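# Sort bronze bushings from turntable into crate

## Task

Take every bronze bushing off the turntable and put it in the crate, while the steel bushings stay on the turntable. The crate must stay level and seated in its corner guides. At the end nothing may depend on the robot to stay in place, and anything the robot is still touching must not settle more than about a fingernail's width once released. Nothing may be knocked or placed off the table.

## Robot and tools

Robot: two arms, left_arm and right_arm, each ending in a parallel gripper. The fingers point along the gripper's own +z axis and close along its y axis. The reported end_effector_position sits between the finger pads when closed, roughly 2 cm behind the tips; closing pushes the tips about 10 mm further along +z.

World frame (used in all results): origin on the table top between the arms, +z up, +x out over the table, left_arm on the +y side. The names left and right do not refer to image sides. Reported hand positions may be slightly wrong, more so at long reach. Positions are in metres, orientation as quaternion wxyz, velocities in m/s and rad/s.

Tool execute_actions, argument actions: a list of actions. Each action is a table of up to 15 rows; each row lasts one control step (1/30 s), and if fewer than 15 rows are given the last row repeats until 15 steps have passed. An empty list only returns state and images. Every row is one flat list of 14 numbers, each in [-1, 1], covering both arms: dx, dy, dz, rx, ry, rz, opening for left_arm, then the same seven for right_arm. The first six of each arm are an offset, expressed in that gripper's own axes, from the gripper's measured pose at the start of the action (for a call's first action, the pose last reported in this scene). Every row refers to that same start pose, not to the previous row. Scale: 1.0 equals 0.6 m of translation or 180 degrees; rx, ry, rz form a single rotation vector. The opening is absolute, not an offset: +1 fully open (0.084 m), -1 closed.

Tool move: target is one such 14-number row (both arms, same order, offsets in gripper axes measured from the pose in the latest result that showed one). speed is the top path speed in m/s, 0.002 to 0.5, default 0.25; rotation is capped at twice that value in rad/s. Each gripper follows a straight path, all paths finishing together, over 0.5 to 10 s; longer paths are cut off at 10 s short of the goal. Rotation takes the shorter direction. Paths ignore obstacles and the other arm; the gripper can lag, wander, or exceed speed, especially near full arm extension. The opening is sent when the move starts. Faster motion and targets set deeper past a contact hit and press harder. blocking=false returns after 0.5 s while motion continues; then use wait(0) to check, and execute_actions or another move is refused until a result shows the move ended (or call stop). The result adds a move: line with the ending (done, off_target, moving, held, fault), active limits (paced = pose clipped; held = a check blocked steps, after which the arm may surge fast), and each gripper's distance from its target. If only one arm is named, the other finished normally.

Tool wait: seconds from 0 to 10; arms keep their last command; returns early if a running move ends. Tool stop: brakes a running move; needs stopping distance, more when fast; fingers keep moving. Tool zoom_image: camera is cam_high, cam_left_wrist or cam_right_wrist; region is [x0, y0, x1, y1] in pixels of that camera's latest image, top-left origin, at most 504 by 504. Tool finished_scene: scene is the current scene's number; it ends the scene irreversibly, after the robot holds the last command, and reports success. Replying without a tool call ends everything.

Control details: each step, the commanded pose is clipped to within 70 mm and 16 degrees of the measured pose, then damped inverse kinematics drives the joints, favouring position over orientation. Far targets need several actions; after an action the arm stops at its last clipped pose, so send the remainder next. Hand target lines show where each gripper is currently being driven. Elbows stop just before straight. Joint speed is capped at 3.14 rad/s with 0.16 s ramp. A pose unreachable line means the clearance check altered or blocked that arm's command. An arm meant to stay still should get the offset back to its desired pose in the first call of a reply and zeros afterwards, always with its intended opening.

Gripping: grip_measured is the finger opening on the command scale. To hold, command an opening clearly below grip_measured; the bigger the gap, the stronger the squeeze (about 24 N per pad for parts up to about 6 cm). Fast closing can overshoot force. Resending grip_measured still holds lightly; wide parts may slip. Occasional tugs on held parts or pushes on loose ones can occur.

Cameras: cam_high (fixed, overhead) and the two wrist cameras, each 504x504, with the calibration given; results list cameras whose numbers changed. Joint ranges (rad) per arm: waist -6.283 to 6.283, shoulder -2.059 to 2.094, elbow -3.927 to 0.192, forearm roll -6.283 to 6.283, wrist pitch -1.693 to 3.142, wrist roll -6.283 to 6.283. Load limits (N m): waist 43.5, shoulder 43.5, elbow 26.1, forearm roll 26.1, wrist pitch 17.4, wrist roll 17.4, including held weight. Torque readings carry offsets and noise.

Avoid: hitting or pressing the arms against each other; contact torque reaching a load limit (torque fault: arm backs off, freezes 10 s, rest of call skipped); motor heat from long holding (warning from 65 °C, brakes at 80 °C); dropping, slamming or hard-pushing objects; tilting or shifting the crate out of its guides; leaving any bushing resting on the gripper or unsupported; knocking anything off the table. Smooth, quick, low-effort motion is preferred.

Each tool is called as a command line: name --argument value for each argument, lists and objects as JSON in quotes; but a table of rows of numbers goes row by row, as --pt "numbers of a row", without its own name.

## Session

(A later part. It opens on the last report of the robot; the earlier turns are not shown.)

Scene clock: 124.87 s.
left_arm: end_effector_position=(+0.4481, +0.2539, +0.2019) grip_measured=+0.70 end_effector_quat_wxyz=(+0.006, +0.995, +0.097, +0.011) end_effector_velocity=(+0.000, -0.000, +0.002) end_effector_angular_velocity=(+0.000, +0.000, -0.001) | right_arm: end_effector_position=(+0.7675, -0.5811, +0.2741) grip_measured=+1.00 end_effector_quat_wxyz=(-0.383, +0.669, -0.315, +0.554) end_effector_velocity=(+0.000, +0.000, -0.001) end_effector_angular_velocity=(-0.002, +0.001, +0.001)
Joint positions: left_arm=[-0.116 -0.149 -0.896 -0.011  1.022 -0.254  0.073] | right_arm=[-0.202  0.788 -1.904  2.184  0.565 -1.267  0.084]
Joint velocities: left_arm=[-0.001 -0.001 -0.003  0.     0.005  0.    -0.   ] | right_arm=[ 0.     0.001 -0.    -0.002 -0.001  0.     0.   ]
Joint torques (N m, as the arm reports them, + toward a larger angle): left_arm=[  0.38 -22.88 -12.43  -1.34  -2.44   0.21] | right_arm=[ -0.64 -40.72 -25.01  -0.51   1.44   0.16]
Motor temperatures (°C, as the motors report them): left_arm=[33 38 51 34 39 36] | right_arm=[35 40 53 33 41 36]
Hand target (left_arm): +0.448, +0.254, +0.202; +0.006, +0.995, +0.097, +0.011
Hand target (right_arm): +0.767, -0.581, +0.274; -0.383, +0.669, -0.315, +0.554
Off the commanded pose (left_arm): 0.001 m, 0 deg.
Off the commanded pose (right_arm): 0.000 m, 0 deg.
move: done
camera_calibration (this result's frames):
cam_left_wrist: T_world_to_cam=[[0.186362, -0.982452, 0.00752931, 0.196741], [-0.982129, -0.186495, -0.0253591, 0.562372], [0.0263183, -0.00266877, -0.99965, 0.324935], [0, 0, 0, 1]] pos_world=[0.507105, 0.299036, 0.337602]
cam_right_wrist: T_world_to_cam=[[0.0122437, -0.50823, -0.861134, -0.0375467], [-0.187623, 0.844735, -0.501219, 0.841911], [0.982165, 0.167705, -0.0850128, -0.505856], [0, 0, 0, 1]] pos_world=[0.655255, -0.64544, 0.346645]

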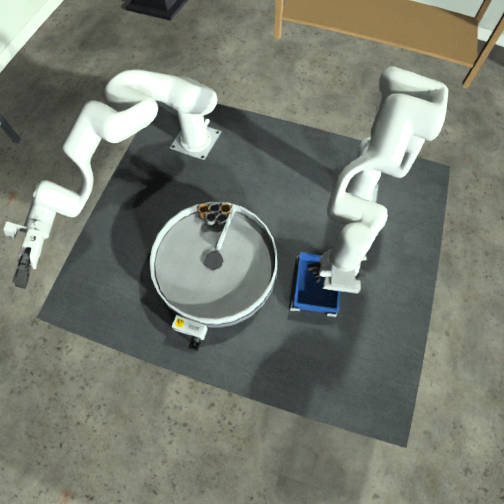

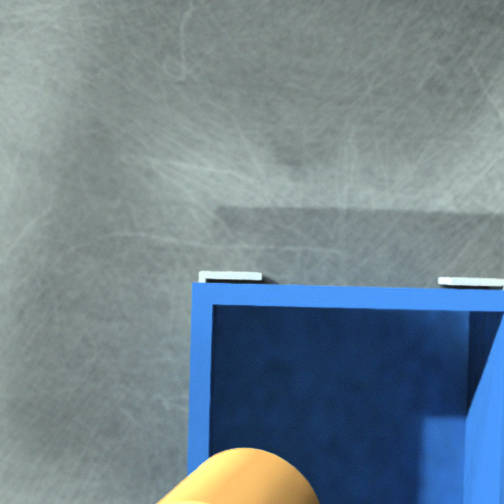

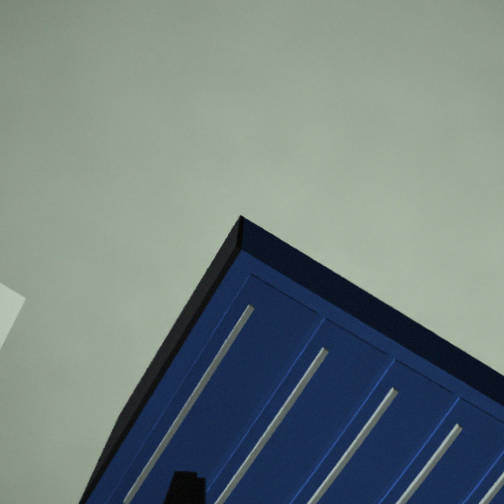

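move --target '[0,0.035,0.12,0,0,0,0.7, 0,0,0,0,0,0,1]' --speed 0.1

move --target '[0,0,0,0,0,0,-1, 0,0,0,0,0,0,1]'

move --target '[0,0,0,0,0,0,0.3, 0,0,0,0,0,0,1]'

Scene clock: 135.60 s.
left_arm: end_effector_position=(+0.4541, +0.2324, +0.1308) grip_measured=+0.70 end_effector_quat_wxyz=(+0.007, +0.995, +0.097, +0.011) end_effector_velocity=(-0.000, -0.000, -0.002) end_effector_angular_velocity=(+0.000, +0.001, +0.000) | right_arm: end_effector_position=(+0.7675, -0.5811, +0.2741) grip_measured=+1.00 end_effector_quat_wxyz=(-0.383, +0.669, -0.315, +0.554) end_effector_velocity=(-0.000, -0.000, -0.000) end_effector_angular_velocity=(-0.002, +0.000, -0.001)
Joint positions: left_arm=[-0.165 -0.021 -0.815 -0.011  0.811 -0.301  0.073] | right_arm=[-0.202  0.788 -1.904  2.184  0.565 -1.267  0.084]
Joint velocities: left_arm=[-0.001  0.005  0.002  0.    -0.005 -0.001 -0.   ] | right_arm=[ 0.    -0.    -0.    -0.    -0.001 -0.001 -0.   ]
Joint torques (N m, as the arm reports them, + toward a larger angle): left_arm=[  0.34 -24.55 -11.57  -0.8   -2.35   0.22] | right_arm=[ -0.99 -40.5  -25.15  -0.28   1.49   0.21]
Motor temperatures (°C, as the motors report them): left_arm=[33 38 52 34 40 36] | right_arm=[35 40 53 33 41 36]
Hand target (left_arm): +0.454, +0.232, +0.130; +0.007, +0.995, +0.097, +0.011
Hand target (right_arm): +0.767, -0.581, +0.274; -0.383, +0.669, -0.315, +0.554
Off the commanded pose (left_arm): 0.001 m, 0 deg.
Off the commanded pose (right_arm): 0.000 m, 0 deg.
move: done
camera_calibration (this result's frames):
cam_left_wrist: T_world_to_cam=[[0.186164, -0.982486, 0.0080384, 0.175067], [-0.982142, -0.186313, -0.0261627, 0.562565], [0.0272021, -0.00302431, -0.999625, 0.253299], [0, 0, 0, 1]] pos_world=[0.513037, 0.27758, 0.266515]
cam_right_wrist: T_world_to_cam=[[0.0122436, -0.50823, -0.861134, -0.0375468], [-0.187623, 0.844735, -0.501219, 0.841911], [0.982165, 0.167705, -0.0850129, -0.505856], [0, 0, 0, 1]] pos_world=[0.655255, -0.64544, 0.346645]

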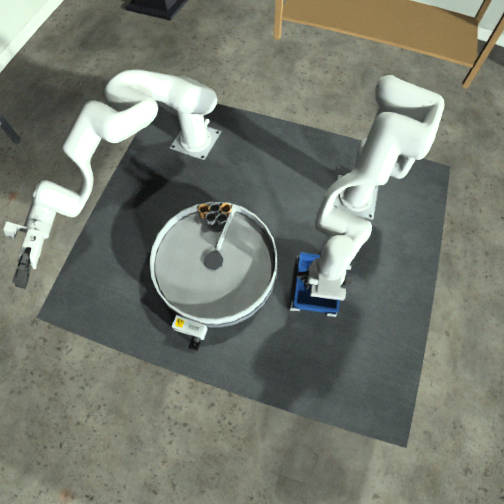

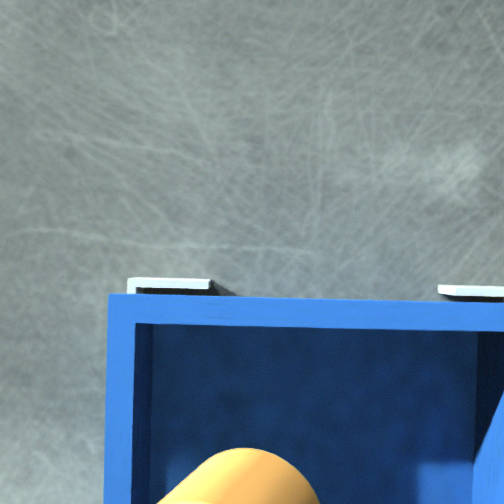

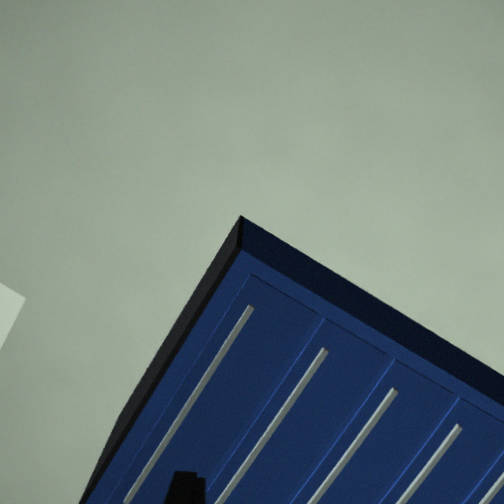

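Scene clock: 136.17 s.
left_arm: end_effector_position=(+0.4541, +0.2324, +0.1308) grip_measured=-0.72 end_effector_quat_wxyz=(+0.007, +0.995, +0.097, +0.011) end_effector_velocity=(-0.000, +0.000, -0.000) end_effector_angular_velocity=(+0.001, +0.001, -0.001) | right_arm: end_effector_position=(+0.7675, -0.5811, +0.2741) grip_measured=+1.00 end_effector_quat_wxyz=(-0.383, +0.669, -0.315, +0.554) end_effector_velocity=(-0.000, -0.000, -0.001) end_effector_angular_velocity=(+0.002, +0.002, -0.001)
Joint positions: left_arm=[-0.165 -0.021 -0.815 -0.011  0.811 -0.301  0.013] | right_arm=[-0.202  0.788 -1.904  2.184  0.565 -1.267  0.084]
Joint velocities: left_arm=[0.001 0.    0.001 0.001 0.    0.001 0.   ] | right_arm=[-0.     0.001 -0.     0.001 -0.001  0.001 -0.   ]
Joint torques (N m, as the arm reports them, + toward a larger angle): left_arm=[  0.13 -25.45 -11.64  -1.05  -2.16   0.  ] | right_arm=[ -0.64 -40.49 -24.92  -0.31   1.53   0.17]
Motor temperatures (°C, as the motors report them): left_arm=[33 38 52 34 40 36] | right_arm=[35 40 53 33 41 36]
Hand target (left_arm): +0.454, +0.232, +0.131; +0.007, +0.995, +0.097, +0.011
Hand target (right_arm): +0.767, -0.581, +0.274; -0.383, +0.669, -0.315, +0.554
Off the commanded pose (left_arm): 0.000 m, 0 deg.
Off the commanded pose (right_arm): 0.000 m, 0 deg.
move: done
camera_calibration (this result's frames):
cam_left_wrist: T_world_to_cam=[[0.186168, -0.982485, 0.008041, 0.175067], [-0.982141, -0.186317, -0.026184, 0.562574], [0.0272235, -0.00302278, -0.999625, 0.253298], [0, 0, 0, 1]] pos_world=[0.513039, 0.277584, 0.266526]
cam_right_wrist: T_world_to_cam=[[0.0122435, -0.50823, -0.861134, -0.0375467], [-0.187622, 0.844735, -0.501219, 0.841911], [0.982165, 0.167705, -0.0850129, -0.505856], [0, 0, 0, 1]] pos_world=[0.655255, -0.64544, 0.346645]

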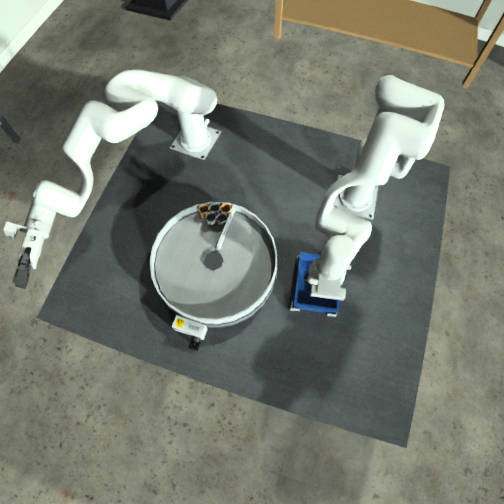

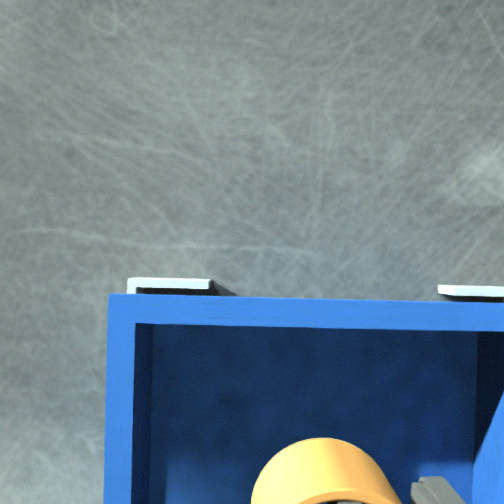

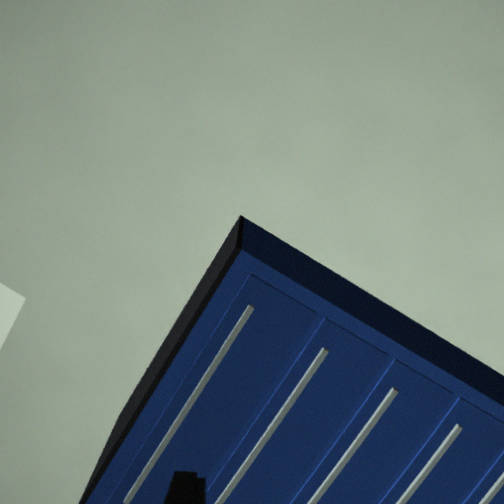

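Scene clock: 136.70 s.
left_arm: end_effector_position=(+0.4541, +0.2324, +0.1308) grip_measured=+0.29 end_effector_quat_wxyz=(+0.007, +0.995, +0.097, +0.011) end_effector_velocity=(+0.001, -0.000, +0.001) end_effector_angular_velocity=(-0.000, -0.002, +0.000) | right_arm: end_effector_position=(+0.7675, -0.5811, +0.2741) grip_measured=+1.00 end_effector_quat_wxyz=(-0.383, +0.669, -0.315, +0.554) end_effector_velocity=(-0.000, +0.000, -0.001) end_effector_angular_velocity=(+0.001, +0.001, -0.000)
Joint positions: left_arm=[-0.165 -0.021 -0.815 -0.011  0.811 -0.301  0.056] | right_arm=[-0.202  0.788 -1.904  2.184  0.565 -1.267  0.084]
Joint velocities: left_arm=[-0.001 -0.    -0.002  0.     0.    -0.002  0.   ] | right_arm=[ 0.     0.001  0.001  0.001  0.    -0.     0.   ]
Joint torques (N m, as the arm reports them, + toward a larger angle): left_arm=[ -0.08 -24.89 -11.53  -1.45  -2.6    0.34] | right_arm=[ -0.85 -40.46 -24.96  -0.41   1.62   0.2 ]
Motor temperatures (°C, as the motors report them): left_arm=[33 38 52 34 40 36] | right_arm=[35 40 53 33 41 36]
Hand target (left_arm): +0.454, +0.232, +0.131; +0.007, +0.995, +0.097, +0.011
Hand target (right_arm): +0.767, -0.581, +0.274; -0.383, +0.669, -0.315, +0.554
Off the commanded pose (left_arm): 0.000 m, 0 deg.
Off the commanded pose (right_arm): 0.000 m, 0 deg.
move: done
camera_calibration (this result's frames):
cam_left_wrist: T_world_to_cam=[[0.186168, -0.982485, 0.00804305, 0.175065], [-0.982141, -0.186317, -0.0261769, 0.56257], [0.027217, -0.00302611, -0.999625, 0.253299], [0, 0, 0, 1]] pos_world=[0.513038, 0.277582, 0.266523]
cam_right_wrist: T_world_to_cam=[[0.0122435, -0.508231, -0.861134, -0.0375468], [-0.187623, 0.844735, -0.501219, 0.841911], [0.982165, 0.167705, -0.0850131, -0.505856], [0, 0, 0, 1]] pos_world=[0.655255, -0.64544, 0.346645]

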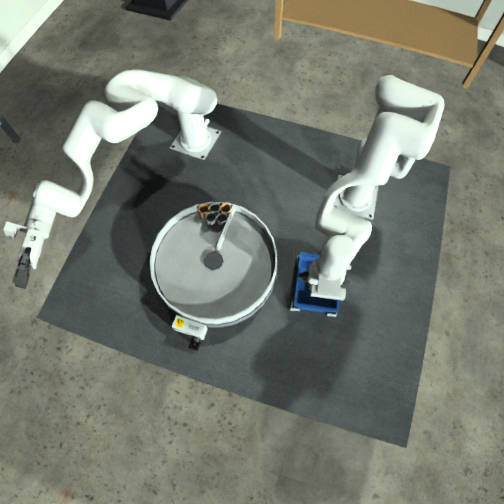

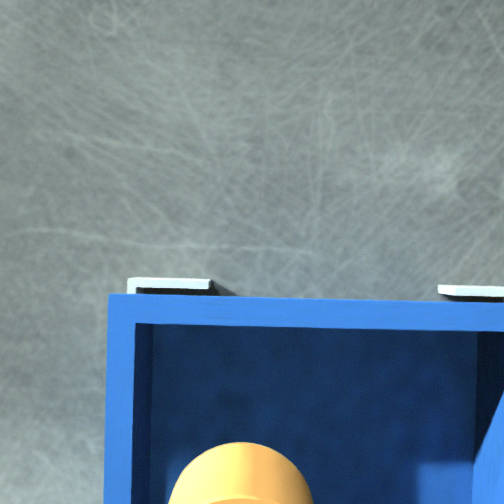

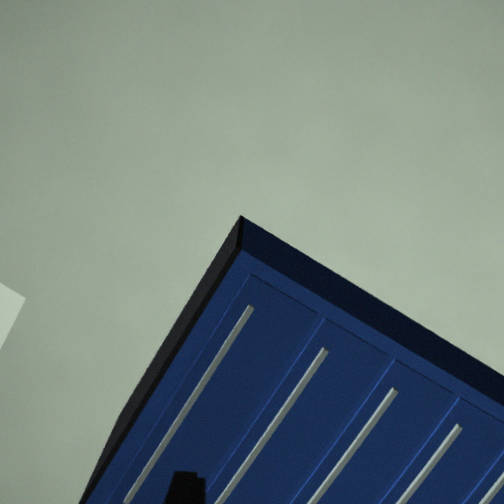

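move --target '[-0.114,0.118,-0.2,0,0,0.99,1, -0.916,-0.425,-0.424,0.416,-0.212,-0.293,1]' --speed 0.2

Scene clock: 160.93 s.
left_arm: end_effector_position=(+0.3977, +0.1516, +0.2503) grip_measured=+1.00 end_effector_quat_wxyz=(+0.011, -0.113, +0.993, -0.007) end_effector_velocity=(-0.001, -0.000, -0.000) end_effector_angular_velocity=(+0.000, +0.002, -0.009) | right_arm: end_effector_position=(+0.4125, -0.0297, +0.2403) grip_measured=+1.00 end_effector_quat_wxyz=(+0.500, -0.504, -0.498, -0.497) end_effector_velocity=(-0.000, +0.001, -0.001) end_effector_angular_velocity=(-0.004, -0.001, +0.002)
Joint positions: left_arm=[-0.387 -0.291 -0.899 -0.002  1.164  2.579  0.084] | right_arm=[ 0.375  0.341 -1.028  1.794  1.384 -2.467  0.084]
Joint velocities: left_arm=[-0.    -0.     0.001 -0.001  0.001  0.009  0.   ] | right_arm=[ 0.003  0.001 -0.002 -0.001 -0.004 -0.     0.   ]
Joint torques (N m, as the arm reports them, + toward a larger angle): left_arm=[ -0.07 -19.39 -12.71  -1.25  -2.29   0.1 ] | right_arm=[ -0.81 -28.78 -20.7    1.12   1.87   0.37]
Motor temperatures (°C, as the motors report them): left_arm=[33 38 52 34 40 36] | right_arm=[35 40 52 33 41 36]
Hand target (left_arm): +0.398, +0.152, +0.250; +0.011, -0.113, +0.994, -0.007
Hand target (right_arm): +0.412, -0.029, +0.240; +0.500, -0.504, -0.499, -0.497
Off the commanded pose (left_arm): 0.001 m, 0 deg.
Off the commanded pose (right_arm): 0.003 m, 0 deg.
move: done
camera_calibration (this result's frames):
cam_left_wrist: T_world_to_cam=[[-0.217779, 0.975728, -0.0229689, -0.0232215], [0.975778, 0.21817, 0.016101, -0.355351], [0.0207213, -0.018906, -0.999607, 0.379037], [0, 0, 0, 1]] pos_world=[0.333833, 0.107351, 0.384076]
cam_right_wrist: T_world_to_cam=[[0.999955, 0.0061183, -0.00728953, -0.379372], [-0.00726316, -0.00432104, -0.999964, 0.312777], [-0.00614958, 0.999972, -0.00427641, 0.160406], [0, 0, 0, 1]] pos_world=[0.382613, -0.156729, 0.310686]

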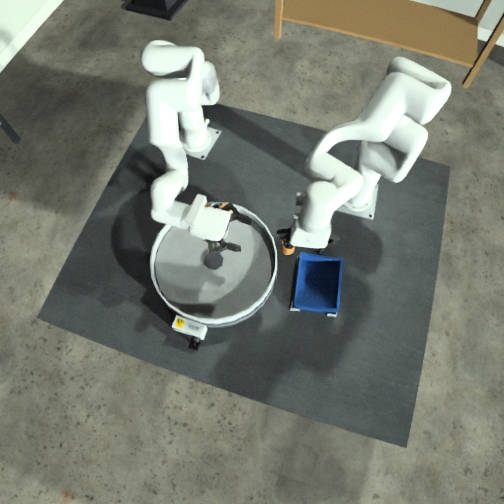

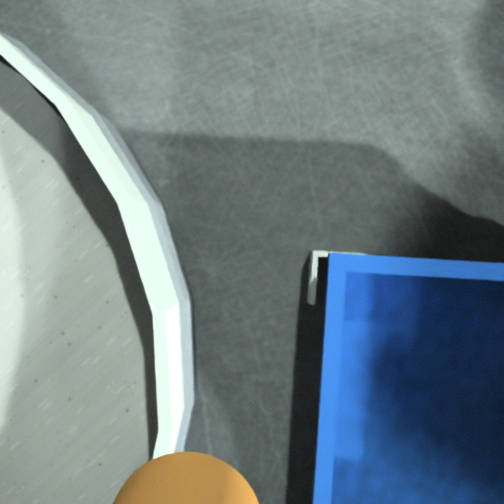

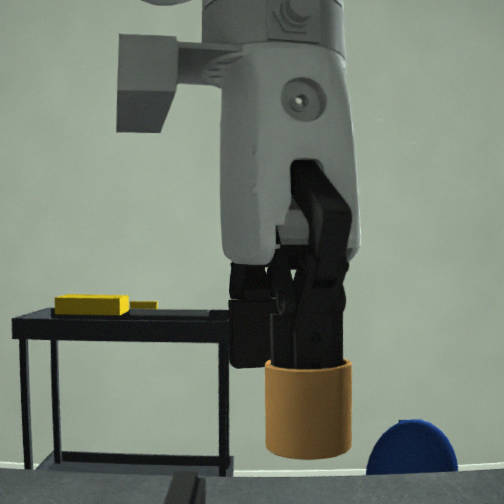

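move --target '[0,0,0,0,0,0,1, -0.008,-0.007,0.208,0,0,0,1]' --speed 0.08

move --target '[0,0,0,0,0,0,1, 0,0,0,0,0,0,-1]'

move --target '[0,0,-0.12,0,0,0,1, 0,0,0,0,0,0,-1]' --speed 0.05

Scene clock: 170.33 s.
left_arm: end_effector_position=(+0.3977, +0.1516, +0.2503) grip_measured=+1.00 end_effector_quat_wxyz=(+0.011, -0.113, +0.993, -0.007) end_effector_velocity=(+0.000, +0.001, +0.000) end_effector_angular_velocity=(+0.001, -0.000, +0.002) | right_arm: end_effector_position=(+0.4088, +0.0947, +0.2352) grip_measured=+1.00 end_effector_quat_wxyz=(+0.500, -0.504, -0.498, -0.497) end_effector_velocity=(+0.000, +0.002, +0.001) end_effector_angular_velocity=(+0.002, -0.004, +0.000)
Joint positions: left_arm=[-0.387 -0.291 -0.899 -0.002  1.164  2.579  0.084] | right_arm=[ 0.634  0.483 -1.233  1.988  1.203 -2.461  0.084]
Joint velocities: left_arm=[ 0.001 -0.    -0.     0.001  0.    -0.001 -0.   ] | right_arm=[ 0.003  0.001 -0.005  0.002 -0.002 -0.001  0.   ]
Joint torques (N m, as the arm reports them, + toward a larger angle): left_arm=[  0.46 -19.33 -12.48  -1.1   -2.32   0.2 ] | right_arm=[ -1.16 -32.78 -21.63   0.93   1.79   0.16]
Motor temperatures (°C, as the motors report them): left_arm=[33 38 52 34 40 36] | right_arm=[35 39 51 33 41 36]
Hand target (left_arm): +0.398, +0.152, +0.250; +0.011, -0.113, +0.993, -0.007
Hand target (right_arm): +0.409, +0.095, +0.235; +0.500, -0.504, -0.499, -0.497
Off the commanded pose (left_arm): 0.000 m, 0 deg.
Off the commanded pose (right_arm): 0.001 m, 0 deg.
move: done
camera_calibration (this result's frames):
cam_left_wrist: T_world_to_cam=[[-0.217778, 0.975728, -0.0229693, -0.0232216], [0.975778, 0.218169, 0.0161016, -0.355352], [0.020722, -0.0189064, -0.999606, 0.379037], [0, 0, 0, 1]] pos_world=[0.333833, 0.107351, 0.384077]
cam_right_wrist: T_world_to_cam=[[0.999958, 0.00577227, -0.0070773, -0.376517], [-0.00705125, -0.0045204, -0.999965, 0.30814], [-0.00580406, 0.999973, -0.00447951, 0.0359051], [0, 0, 0, 1]] pos_world=[0.378883, -0.0323379, 0.305625]

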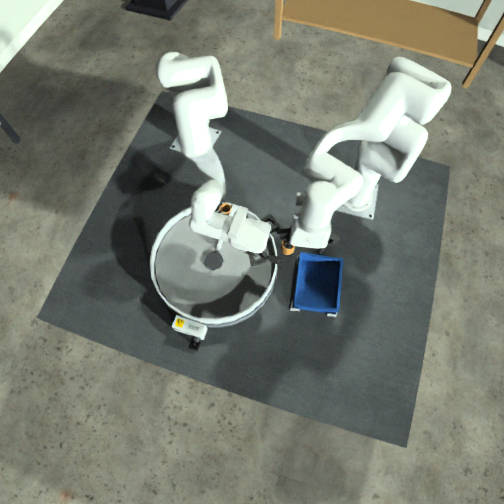

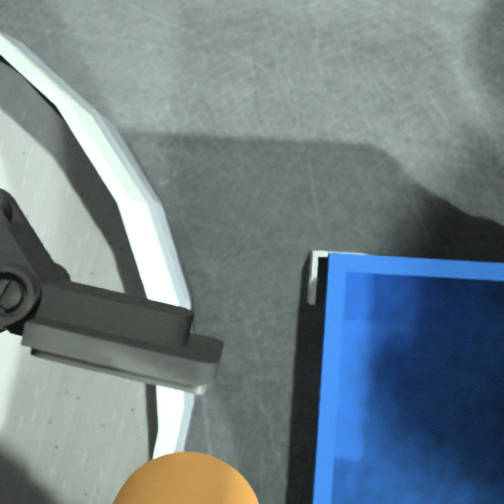

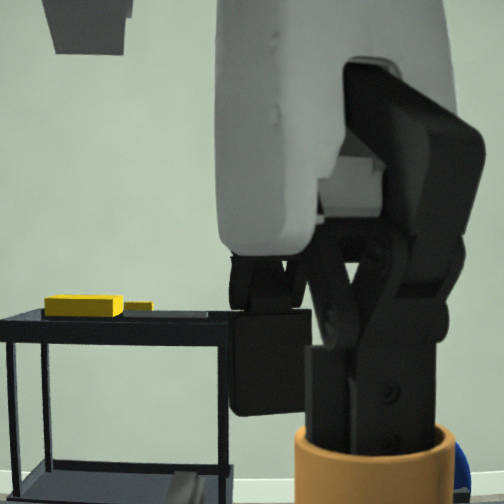

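Scene clock: 170.83 s.
left_arm: end_effector_position=(+0.3982, +0.1517, +0.2506) grip_measured=+1.00 end_effector_quat_wxyz=(+0.012, -0.114, +0.993, -0.007) end_effector_velocity=(-0.001, +0.000, -0.001) end_effector_angular_velocity=(+0.001, +0.002, +0.001) | right_arm: end_effector_position=(+0.4081, +0.0950, +0.2351) grip_measured=-0.14 end_effector_quat_wxyz=(+0.500, -0.504, -0.499, -0.497) end_effector_velocity=(+0.000, -0.000, -0.000) end_effector_angular_velocity=(-0.000, -0.000, +0.001)
Joint positions: left_arm=[-0.386 -0.291 -0.9   -0.002  1.163  2.579  0.084] | right_arm=[ 0.635  0.483 -1.232  1.988  1.203 -2.461  0.038]
Joint velocities: left_arm=[ 0.    -0.     0.002  0.     0.001 -0.    -0.   ] | right_arm=[-0.     0.001 -0.    -0.001  0.001  0.     0.   ]
Joint torques (N m, as the arm reports them, + toward a larger angle): left_arm=[ -0.74 -19.94 -12.24  -1.61  -0.96   0.35] | right_arm=[ -3.27 -32.46 -23.38   2.32   0.8    0.44]
Motor temperatures (°C, as the motors report them): left_arm=[33 37 52 34 40 36] | right_arm=[35 39 51 33 41 36]
Hand target (left_arm): +0.398, +0.152, +0.250; +0.011, -0.113, +0.993, -0.007
Hand target (right_arm): +0.409, +0.095, +0.235; +0.500, -0.504, -0.498, -0.497
Off the commanded pose (left_arm): 0.001 m, 0 deg.
Off the commanded pose (right_arm): 0.001 m, 0 deg.
move: done
camera_calibration (this result's frames):
cam_left_wrist: T_world_to_cam=[[-0.218309, 0.975597, -0.0234983, -0.0228455], [0.975628, 0.218736, 0.017455, -0.35621], [0.022169, -0.019115, -0.999571, 0.378796], [0, 0, 0, 1]] pos_world=[0.334143, 0.107445, 0.384315]
cam_right_wrist: T_world_to_cam=[[0.999947, 0.00752319, -0.00704903, -0.375944], [-0.00701557, -0.00446469, -0.999965, 0.308027], [-0.0075544, 0.999962, -0.00441167, 0.0362571], [0, 0, 0, 1]] pos_world=[0.378359, -0.0320522, 0.305526]

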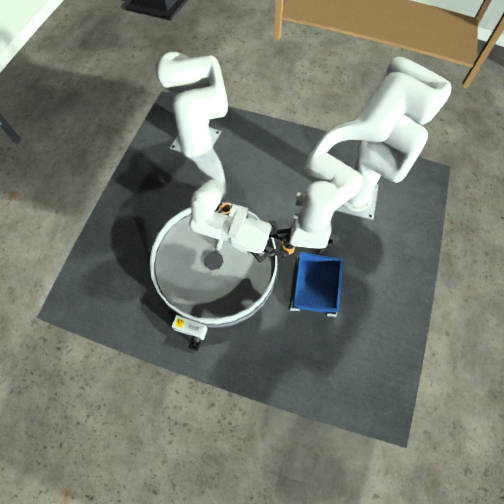

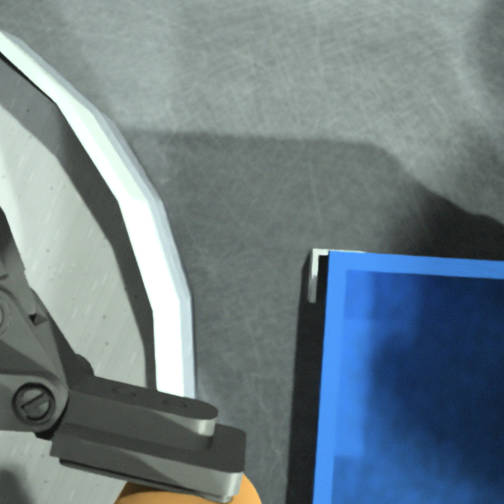

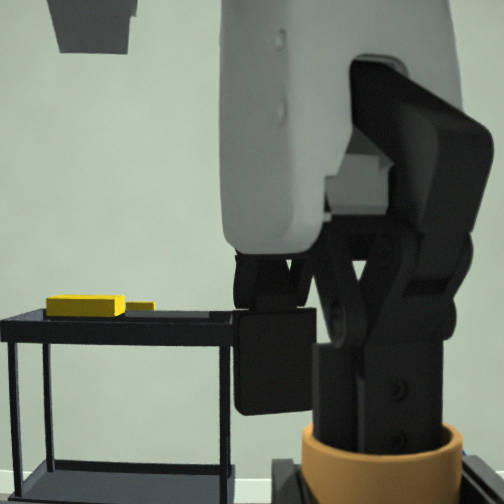

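Scene clock: 172.60 s.
left_arm: end_effector_position=(+0.3962, +0.1527, +0.3222) grip_measured=+1.00 end_effector_quat_wxyz=(+0.012, -0.114, +0.993, -0.007) end_effector_velocity=(-0.001, +0.000, +0.000) end_effector_angular_velocity=(+0.002, +0.004, -0.001) | right_arm: end_effector_position=(+0.4081, +0.0950, +0.2351) grip_measured=-0.15 end_effector_quat_wxyz=(+0.500, -0.504, -0.499, -0.497) end_effector_velocity=(+0.000, +0.000, +0.001) end_effector_angular_velocity=(+0.001, -0.001, +0.000)
Joint positions: left_arm=[-0.385 -0.312 -1.086 -0.002  1.371  2.579  0.084] | right_arm=[ 0.635  0.483 -1.232  1.988  1.203 -2.461  0.038]
Joint velocities: left_arm=[-0.     0.002 -0.003  0.     0.006  0.    -0.   ] | right_arm=[ 0.    -0.001 -0.001  0.     0.001  0.001  0.   ]
Joint torques (N m, as the arm reports them, + toward a larger angle): left_arm=[  0.07 -18.16 -12.82  -1.32  -2.4    0.14] | right_arm=[ -0.79 -33.35 -22.32   0.91   2.03   0.38]
Motor temperatures (°C, as the motors report them): left_arm=[33 37 52 34 40 36] | right_arm=[35 39 51 33 41 36]
Hand target (left_arm): +0.396, +0.153, +0.323; +0.012, -0.114, +0.993, -0.007
Hand target (right_arm): +0.408, +0.095, +0.235; +0.500, -0.504, -0.499, -0.497
Off the commanded pose (left_arm): 0.000 m, 0 deg.
Off the commanded pose (right_arm): 0.000 m, 0 deg.
move: done
camera_calibration (this result's frames):
cam_left_wrist: T_world_to_cam=[[-0.218634, 0.97553, -0.0232233, -0.0225266], [0.975562, 0.219051, 0.0171986, -0.355697], [0.0218648, -0.0188955, -0.999582, 0.450559], [0, 0, 0, 1]] pos_world=[0.332228, 0.108405, 0.455965]
cam_right_wrist: T_world_to_cam=[[0.999947, 0.00752224, -0.00705013, -0.375944], [-0.00701667, -0.00446513, -0.999965, 0.308027], [-0.00755346, 0.999962, -0.00441211, 0.0362572], [0, 0, 0, 1]] pos_world=[0.378359, -0.0320525, 0.305525]

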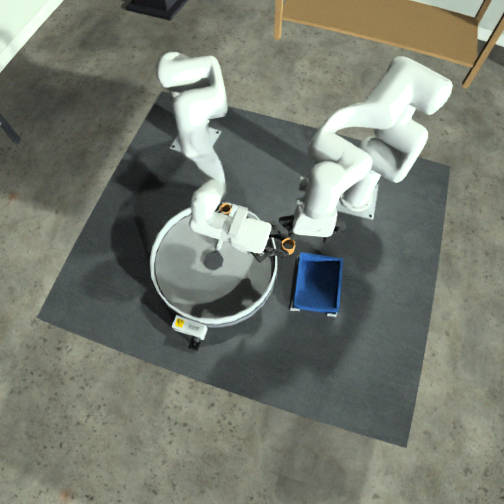

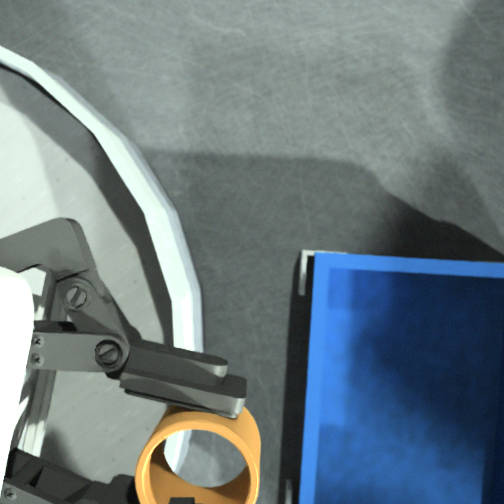

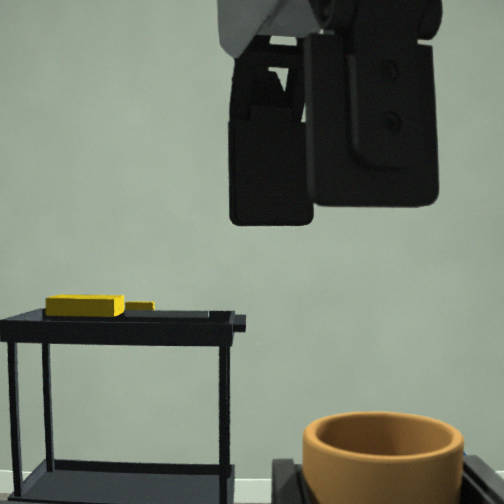

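move --target '[0.17,0.38,-0.13,0,0,0,1, 0,0,0,0,0,0,-1]'

move --target '[0,0,0,0,0,0,1, -0.19,0.05,0.24,0,0,0,-1]' --speed 0.12

move --target '[0,0,0,0,0,0,1, 0,0,0,0,0,0,1]'

move --target '[0,0,0,0,0,0,1, 0.19,-0.05,-0.3,0,0,0,1]' --speed 0.15

Scene clock: 180.80 s.
left_arm: end_effector_position=(+0.2435, +0.3520, +0.3935) grip_measured=+1.00 end_effector_quat_wxyz=(+0.011, -0.114, +0.993, -0.006) end_effector_velocity=(-0.001, +0.002, +0.002) end_effector_angular_velocity=(-0.002, -0.004, -0.001) | right_arm: end_effector_position=(+0.4081, +0.0950, +0.2351) grip_measured=-0.15 end_effector_quat_wxyz=(+0.500, -0.504, -0.499, -0.497) end_effector_velocity=(+0.000, -0.000, +0.000) end_effector_angular_velocity=(-0.000, +0.000, -0.000)
Joint positions: left_arm=[ 0.268 -0.812 -0.952 -0.017  1.745  3.228  0.084] | right_arm=[ 0.635  0.483 -1.232  1.988  1.203 -2.461  0.038]
Joint velocities: left_arm=[ 0.011 -0.001 -0.004 -0.003  0.002  0.011  0.   ] | right_arm=[-0.    -0.001  0.    -0.    -0.001  0.001 -0.   ]
Joint torques (N m, as the arm reports them, + toward a larger angle): left_arm=[  0.02  -3.41 -11.13  -1.6   -2.07  -0.08] | right_arm=[ -0.4  -33.21 -22.27   1.06   2.04   0.21]
Motor temperatures (°C, as the motors report them): left_arm=[33 37 52 34 39 36] | right_arm=[35 39 51 33 41 36]
Hand target (left_arm): +0.243, +0.352, +0.394; +0.011, -0.114, +0.993, -0.007
Hand target (right_arm): +0.408, +0.095, +0.235; +0.500, -0.504, -0.499, -0.497
Off the commanded pose (left_arm): 0.001 m, 0 deg.
Off the commanded pose (right_arm): 0.000 m, 0 deg.
move: done
camera_calibration (this result's frames):
cam_left_wrist: T_world_to_cam=[[-0.218826, 0.975506, -0.0224494, -0.249003], [0.975553, 0.219199, 0.0157544, -0.251096], [0.0202894, -0.0184531, -0.999624, 0.529098], [0, 0, 0, 1]] pos_world=[0.179734, 0.307707, 0.527265]
cam_right_wrist: T_world_to_cam=[[0.999947, 0.00752217, -0.00705007, -0.375944], [-0.00701661, -0.00446492, -0.999965, 0.308027], [-0.00755339, 0.999962, -0.0044119, 0.0362571], [0, 0, 0, 1]] pos_world=[0.378359, -0.0320525, 0.305525]

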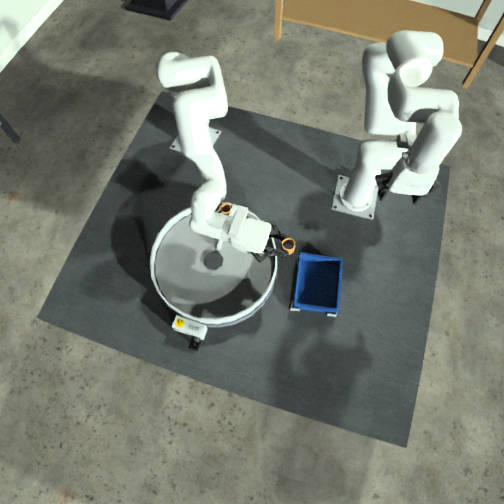

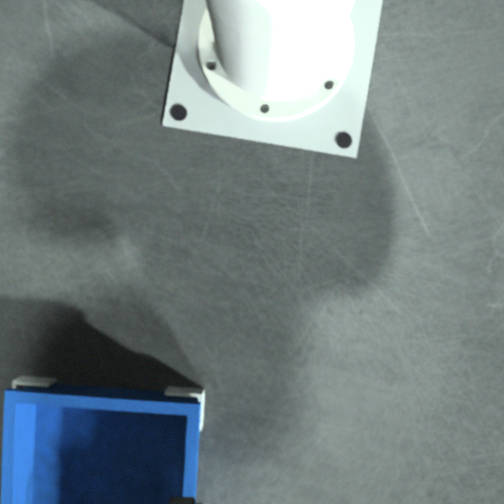

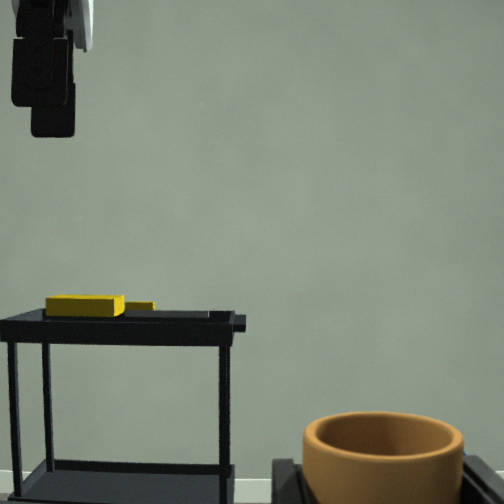

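Scene clock: 182.83 s.
left_arm: end_effector_position=(+0.2435, +0.3520, +0.3935) grip_measured=+1.00 end_effector_quat_wxyz=(+0.011, -0.114, +0.993, -0.006) end_effector_velocity=(+0.000, -0.000, +0.000) end_effector_angular_velocity=(+0.000, -0.001, -0.002) | right_arm: end_effector_position=(+0.4387, +0.2392, +0.1246) grip_measured=-0.15 end_effector_quat_wxyz=(+0.500, -0.502, -0.499, -0.499) end_effector_velocity=(+0.001, +0.002, -0.001) end_effector_angular_velocity=(-0.000, -0.000, +0.001)
Joint positions: left_arm=[ 0.268 -0.812 -0.952 -0.017  1.745  3.228  0.084] | right_arm=[ 0.821  1.066 -1.896  2.117  1.052 -2.455  0.038]
Joint velocities: left_arm=[-0.001 -0.    -0.001 -0.    -0.     0.001  0.   ] | right_arm=[ 0.001  0.01  -0.016 -0.003 -0.003  0.005  0.   ]
Joint torques (N m, as the arm reports them, + toward a larger angle): left_arm=[ -0.23  -3.82 -11.61  -1.16  -2.37   0.3 ] | right_arm=[  0.01 -30.92 -15.62   0.52   1.15   0.27]
Motor temperatures (°C, as the motors report them): left_arm=[33 37 52 34 39 36] | right_arm=[35 39 51 33 41 36]
Hand target (left_arm): +0.243, +0.352, +0.393; +0.011, -0.114, +0.993, -0.006
Hand target (right_arm): +0.438, +0.239, +0.121; +0.500, -0.504, -0.499, -0.497
Off the commanded pose (left_arm): 0.000 m, 0 deg.
Off the commanded pose (right_arm): 0.005 m, 0 deg.
move: off_target (right_arm)
camera_calibration (this result's frames):
cam_left_wrist: T_world_to_cam=[[-0.218826, 0.975506, -0.0224493, -0.249003], [0.975553, 0.219199, 0.0157546, -0.251096], [0.0202895, -0.018453, -0.999624, 0.529098], [0, 0, 0, 1]] pos_world=[0.179734, 0.307707, 0.527265]
cam_right_wrist: T_world_to_cam=[[0.999969, 0.00737682, -0.00280385, -0.408949], [-0.00280159, -0.000316968, -0.999996, 0.195601], [-0.00737768, 0.999973, -0.000296291, -0.108758], [0, 0, 0, 1]] pos_world=[0.408682, 0.111834, 0.194422]

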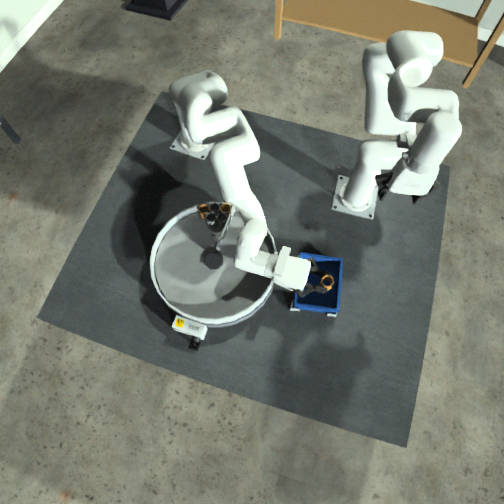

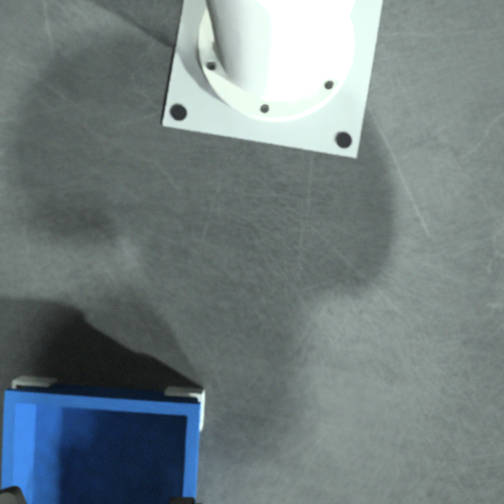

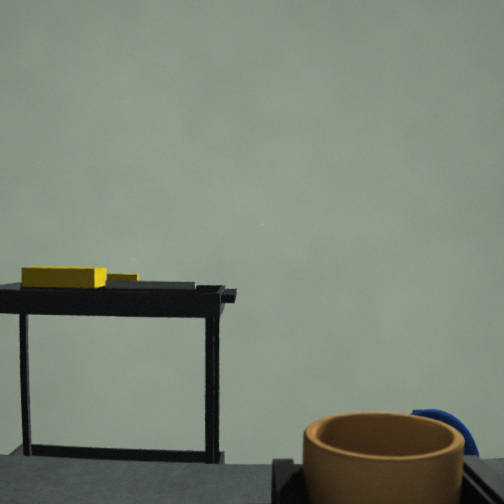

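Scene clock: 183.40 s.
left_arm: end_effector_position=(+0.2435, +0.3520, +0.3935) grip_measured=+1.00 end_effector_quat_wxyz=(+0.011, -0.114, +0.993, -0.006) end_effector_velocity=(+0.000, -0.000, +0.000) end_effector_angular_velocity=(+0.001, -0.001, -0.001) | right_arm: end_effector_position=(+0.4388, +0.2392, +0.1248) grip_measured=+1.00 end_effector_quat_wxyz=(+0.500, -0.502, -0.499, -0.499) end_effector_velocity=(+0.000, -0.000, +0.000) end_effector_angular_velocity=(-0.000, +0.002, -0.002)
Joint positions: left_arm=[ 0.268 -0.812 -0.952 -0.017  1.745  3.228  0.084] | right_arm=[ 0.821  1.066 -1.896  2.117  1.052 -2.455  0.084]
Joint velocities: left_arm=[-0.001  0.    -0.001  0.    -0.001  0.    -0.   ] | right_arm=[-0.    -0.001  0.001  0.001 -0.001  0.001  0.   ]
Joint torques (N m, as the arm reports them, + toward a larger angle): left_arm=[  0.    -3.12 -11.25  -1.34  -2.02   0.01] | right_arm=[ -0.37 -32.96 -15.68   0.24   1.     0.31]
Motor temperatures (°C, as the motors report them): left_arm=[33 37 52 34 39 36] | right_arm=[35 39 51 33 41 36]
Hand target (left_arm): +0.243, +0.352, +0.393; +0.011, -0.114, +0.993, -0.006
Hand target (right_arm): +0.439, +0.239, +0.125; +0.500, -0.502, -0.499, -0.499
Off the commanded pose (left_arm): 0.000 m, 0 deg.
Off the commanded pose (right_arm): 0.000 m, 0 deg.
move: done
camera_calibration (this result's frames):
cam_left_wrist: T_world_to_cam=[[-0.218826, 0.975506, -0.0224493, -0.249003], [0.975553, 0.219199, 0.0157548, -0.251096], [0.0202898, -0.0184529, -0.999624, 0.529098], [0, 0, 0, 1]] pos_world=[0.179734, 0.307707, 0.527265]
cam_right_wrist: T_world_to_cam=[[0.999969, 0.0073892, -0.00264231, -0.408997], [-0.00264123, -0.000156567, -0.999996, 0.195602], [-0.00738959, 0.999973, -0.000137046, -0.108805], [0, 0, 0, 1]] pos_world=[0.408697, 0.111855, 0.194506]

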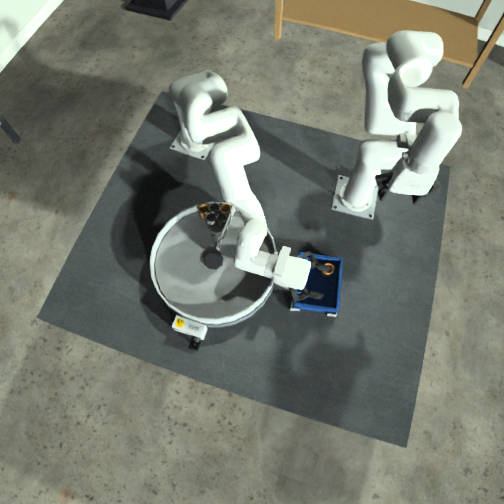

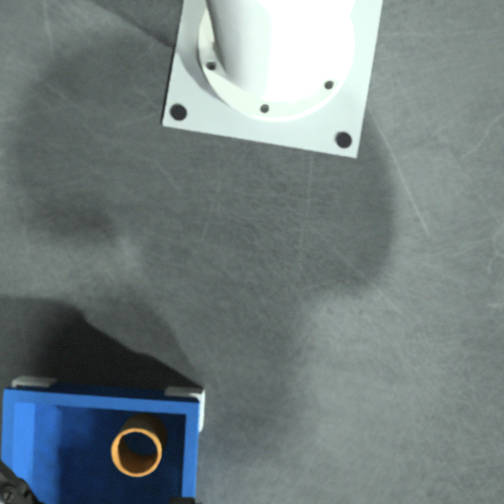

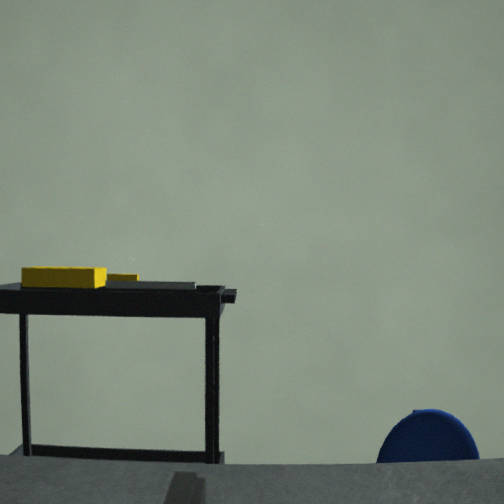

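Scene clock: 185.33 s.
left_arm: end_effector_position=(+0.2435, +0.3520, +0.3935) grip_measured=+1.00 end_effector_quat_wxyz=(+0.011, -0.114, +0.993, -0.006) end_effector_velocity=(+0.000, -0.000, +0.000) end_effector_angular_velocity=(+0.000, -0.001, +0.000) | right_arm: end_effector_position=(+0.4082, +0.0593, +0.2379) grip_measured=+1.00 end_effector_quat_wxyz=(+0.500, -0.502, -0.499, -0.499) end_effector_velocity=(+0.000, -0.001, +0.003) end_effector_angular_velocity=(+0.002, -0.003, -0.001)
Joint positions: left_arm=[ 0.268 -0.812 -0.952 -0.017  1.745  3.228  0.084] | right_arm=[ 0.566  0.43  -1.155  1.941  1.259 -2.471  0.084]
Joint velocities: left_arm=[-0.    -0.    -0.     0.    -0.    -0.001 -0.   ] | right_arm=[-0.003 -0.007  0.003 -0.001  0.001  0.     0.   ]
Joint torques (N m, as the arm reports them, + toward a larger angle): left_arm=[  0.15  -3.56 -11.07  -1.18  -2.19   0.05] | right_arm=[ -0.52 -31.1  -21.21   0.92   1.88   0.1 ]
Motor temperatures (°C, as the motors report them): left_arm=[33 37 52 34 39 36] | right_arm=[35 39 51 33 41 36]
Hand target (left_arm): +0.243, +0.352, +0.393; +0.011, -0.114, +0.993, -0.006
Hand target (right_arm): +0.408, +0.059, +0.238; +0.500, -0.502, -0.499, -0.499
Off the commanded pose (left_arm): 0.000 m, 0 deg.
Off the commanded pose (right_arm): 0.001 m, 0 deg.
move: done
camera_calibration (this result's frames):
cam_left_wrist: T_world_to_cam=[[-0.218826, 0.975506, -0.0224493, -0.249003], [0.975553, 0.219199, 0.0157548, -0.251097], [0.0202898, -0.0184529, -0.999624, 0.529098], [0, 0, 0, 1]] pos_world=[0.179734, 0.307707, 0.527265]
cam_right_wrist: T_world_to_cam=[[0.999964, 0.00780488, -0.00336988, -0.376608], [-0.00336795, -0.000261334, -0.999994, 0.30894], [-0.00780571, 0.99997, -0.000235038, 0.0711526], [0, 0, 0, 1]] pos_world=[0.37819, -0.0681303, 0.307686]

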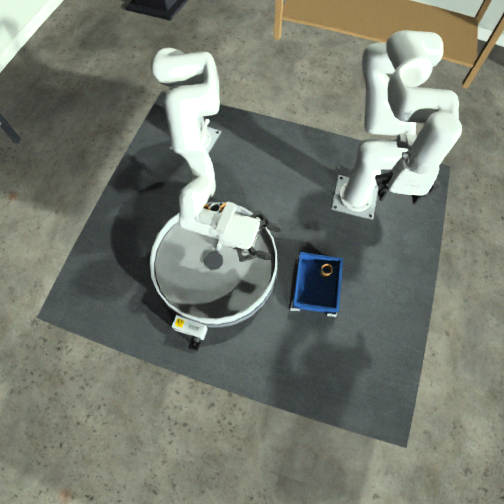

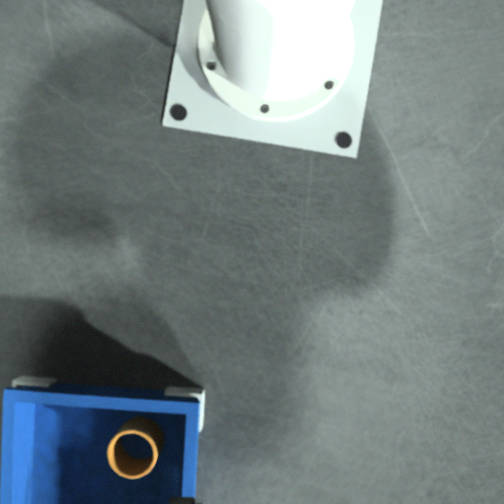

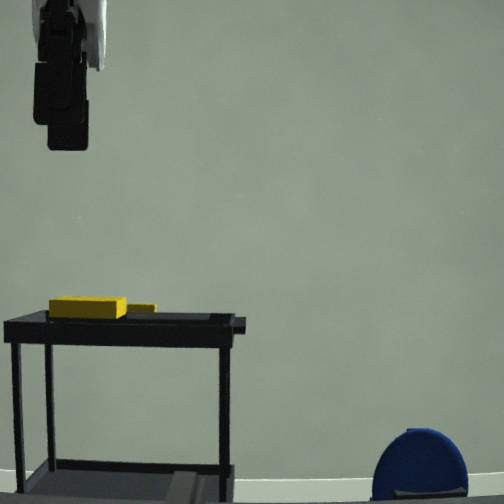

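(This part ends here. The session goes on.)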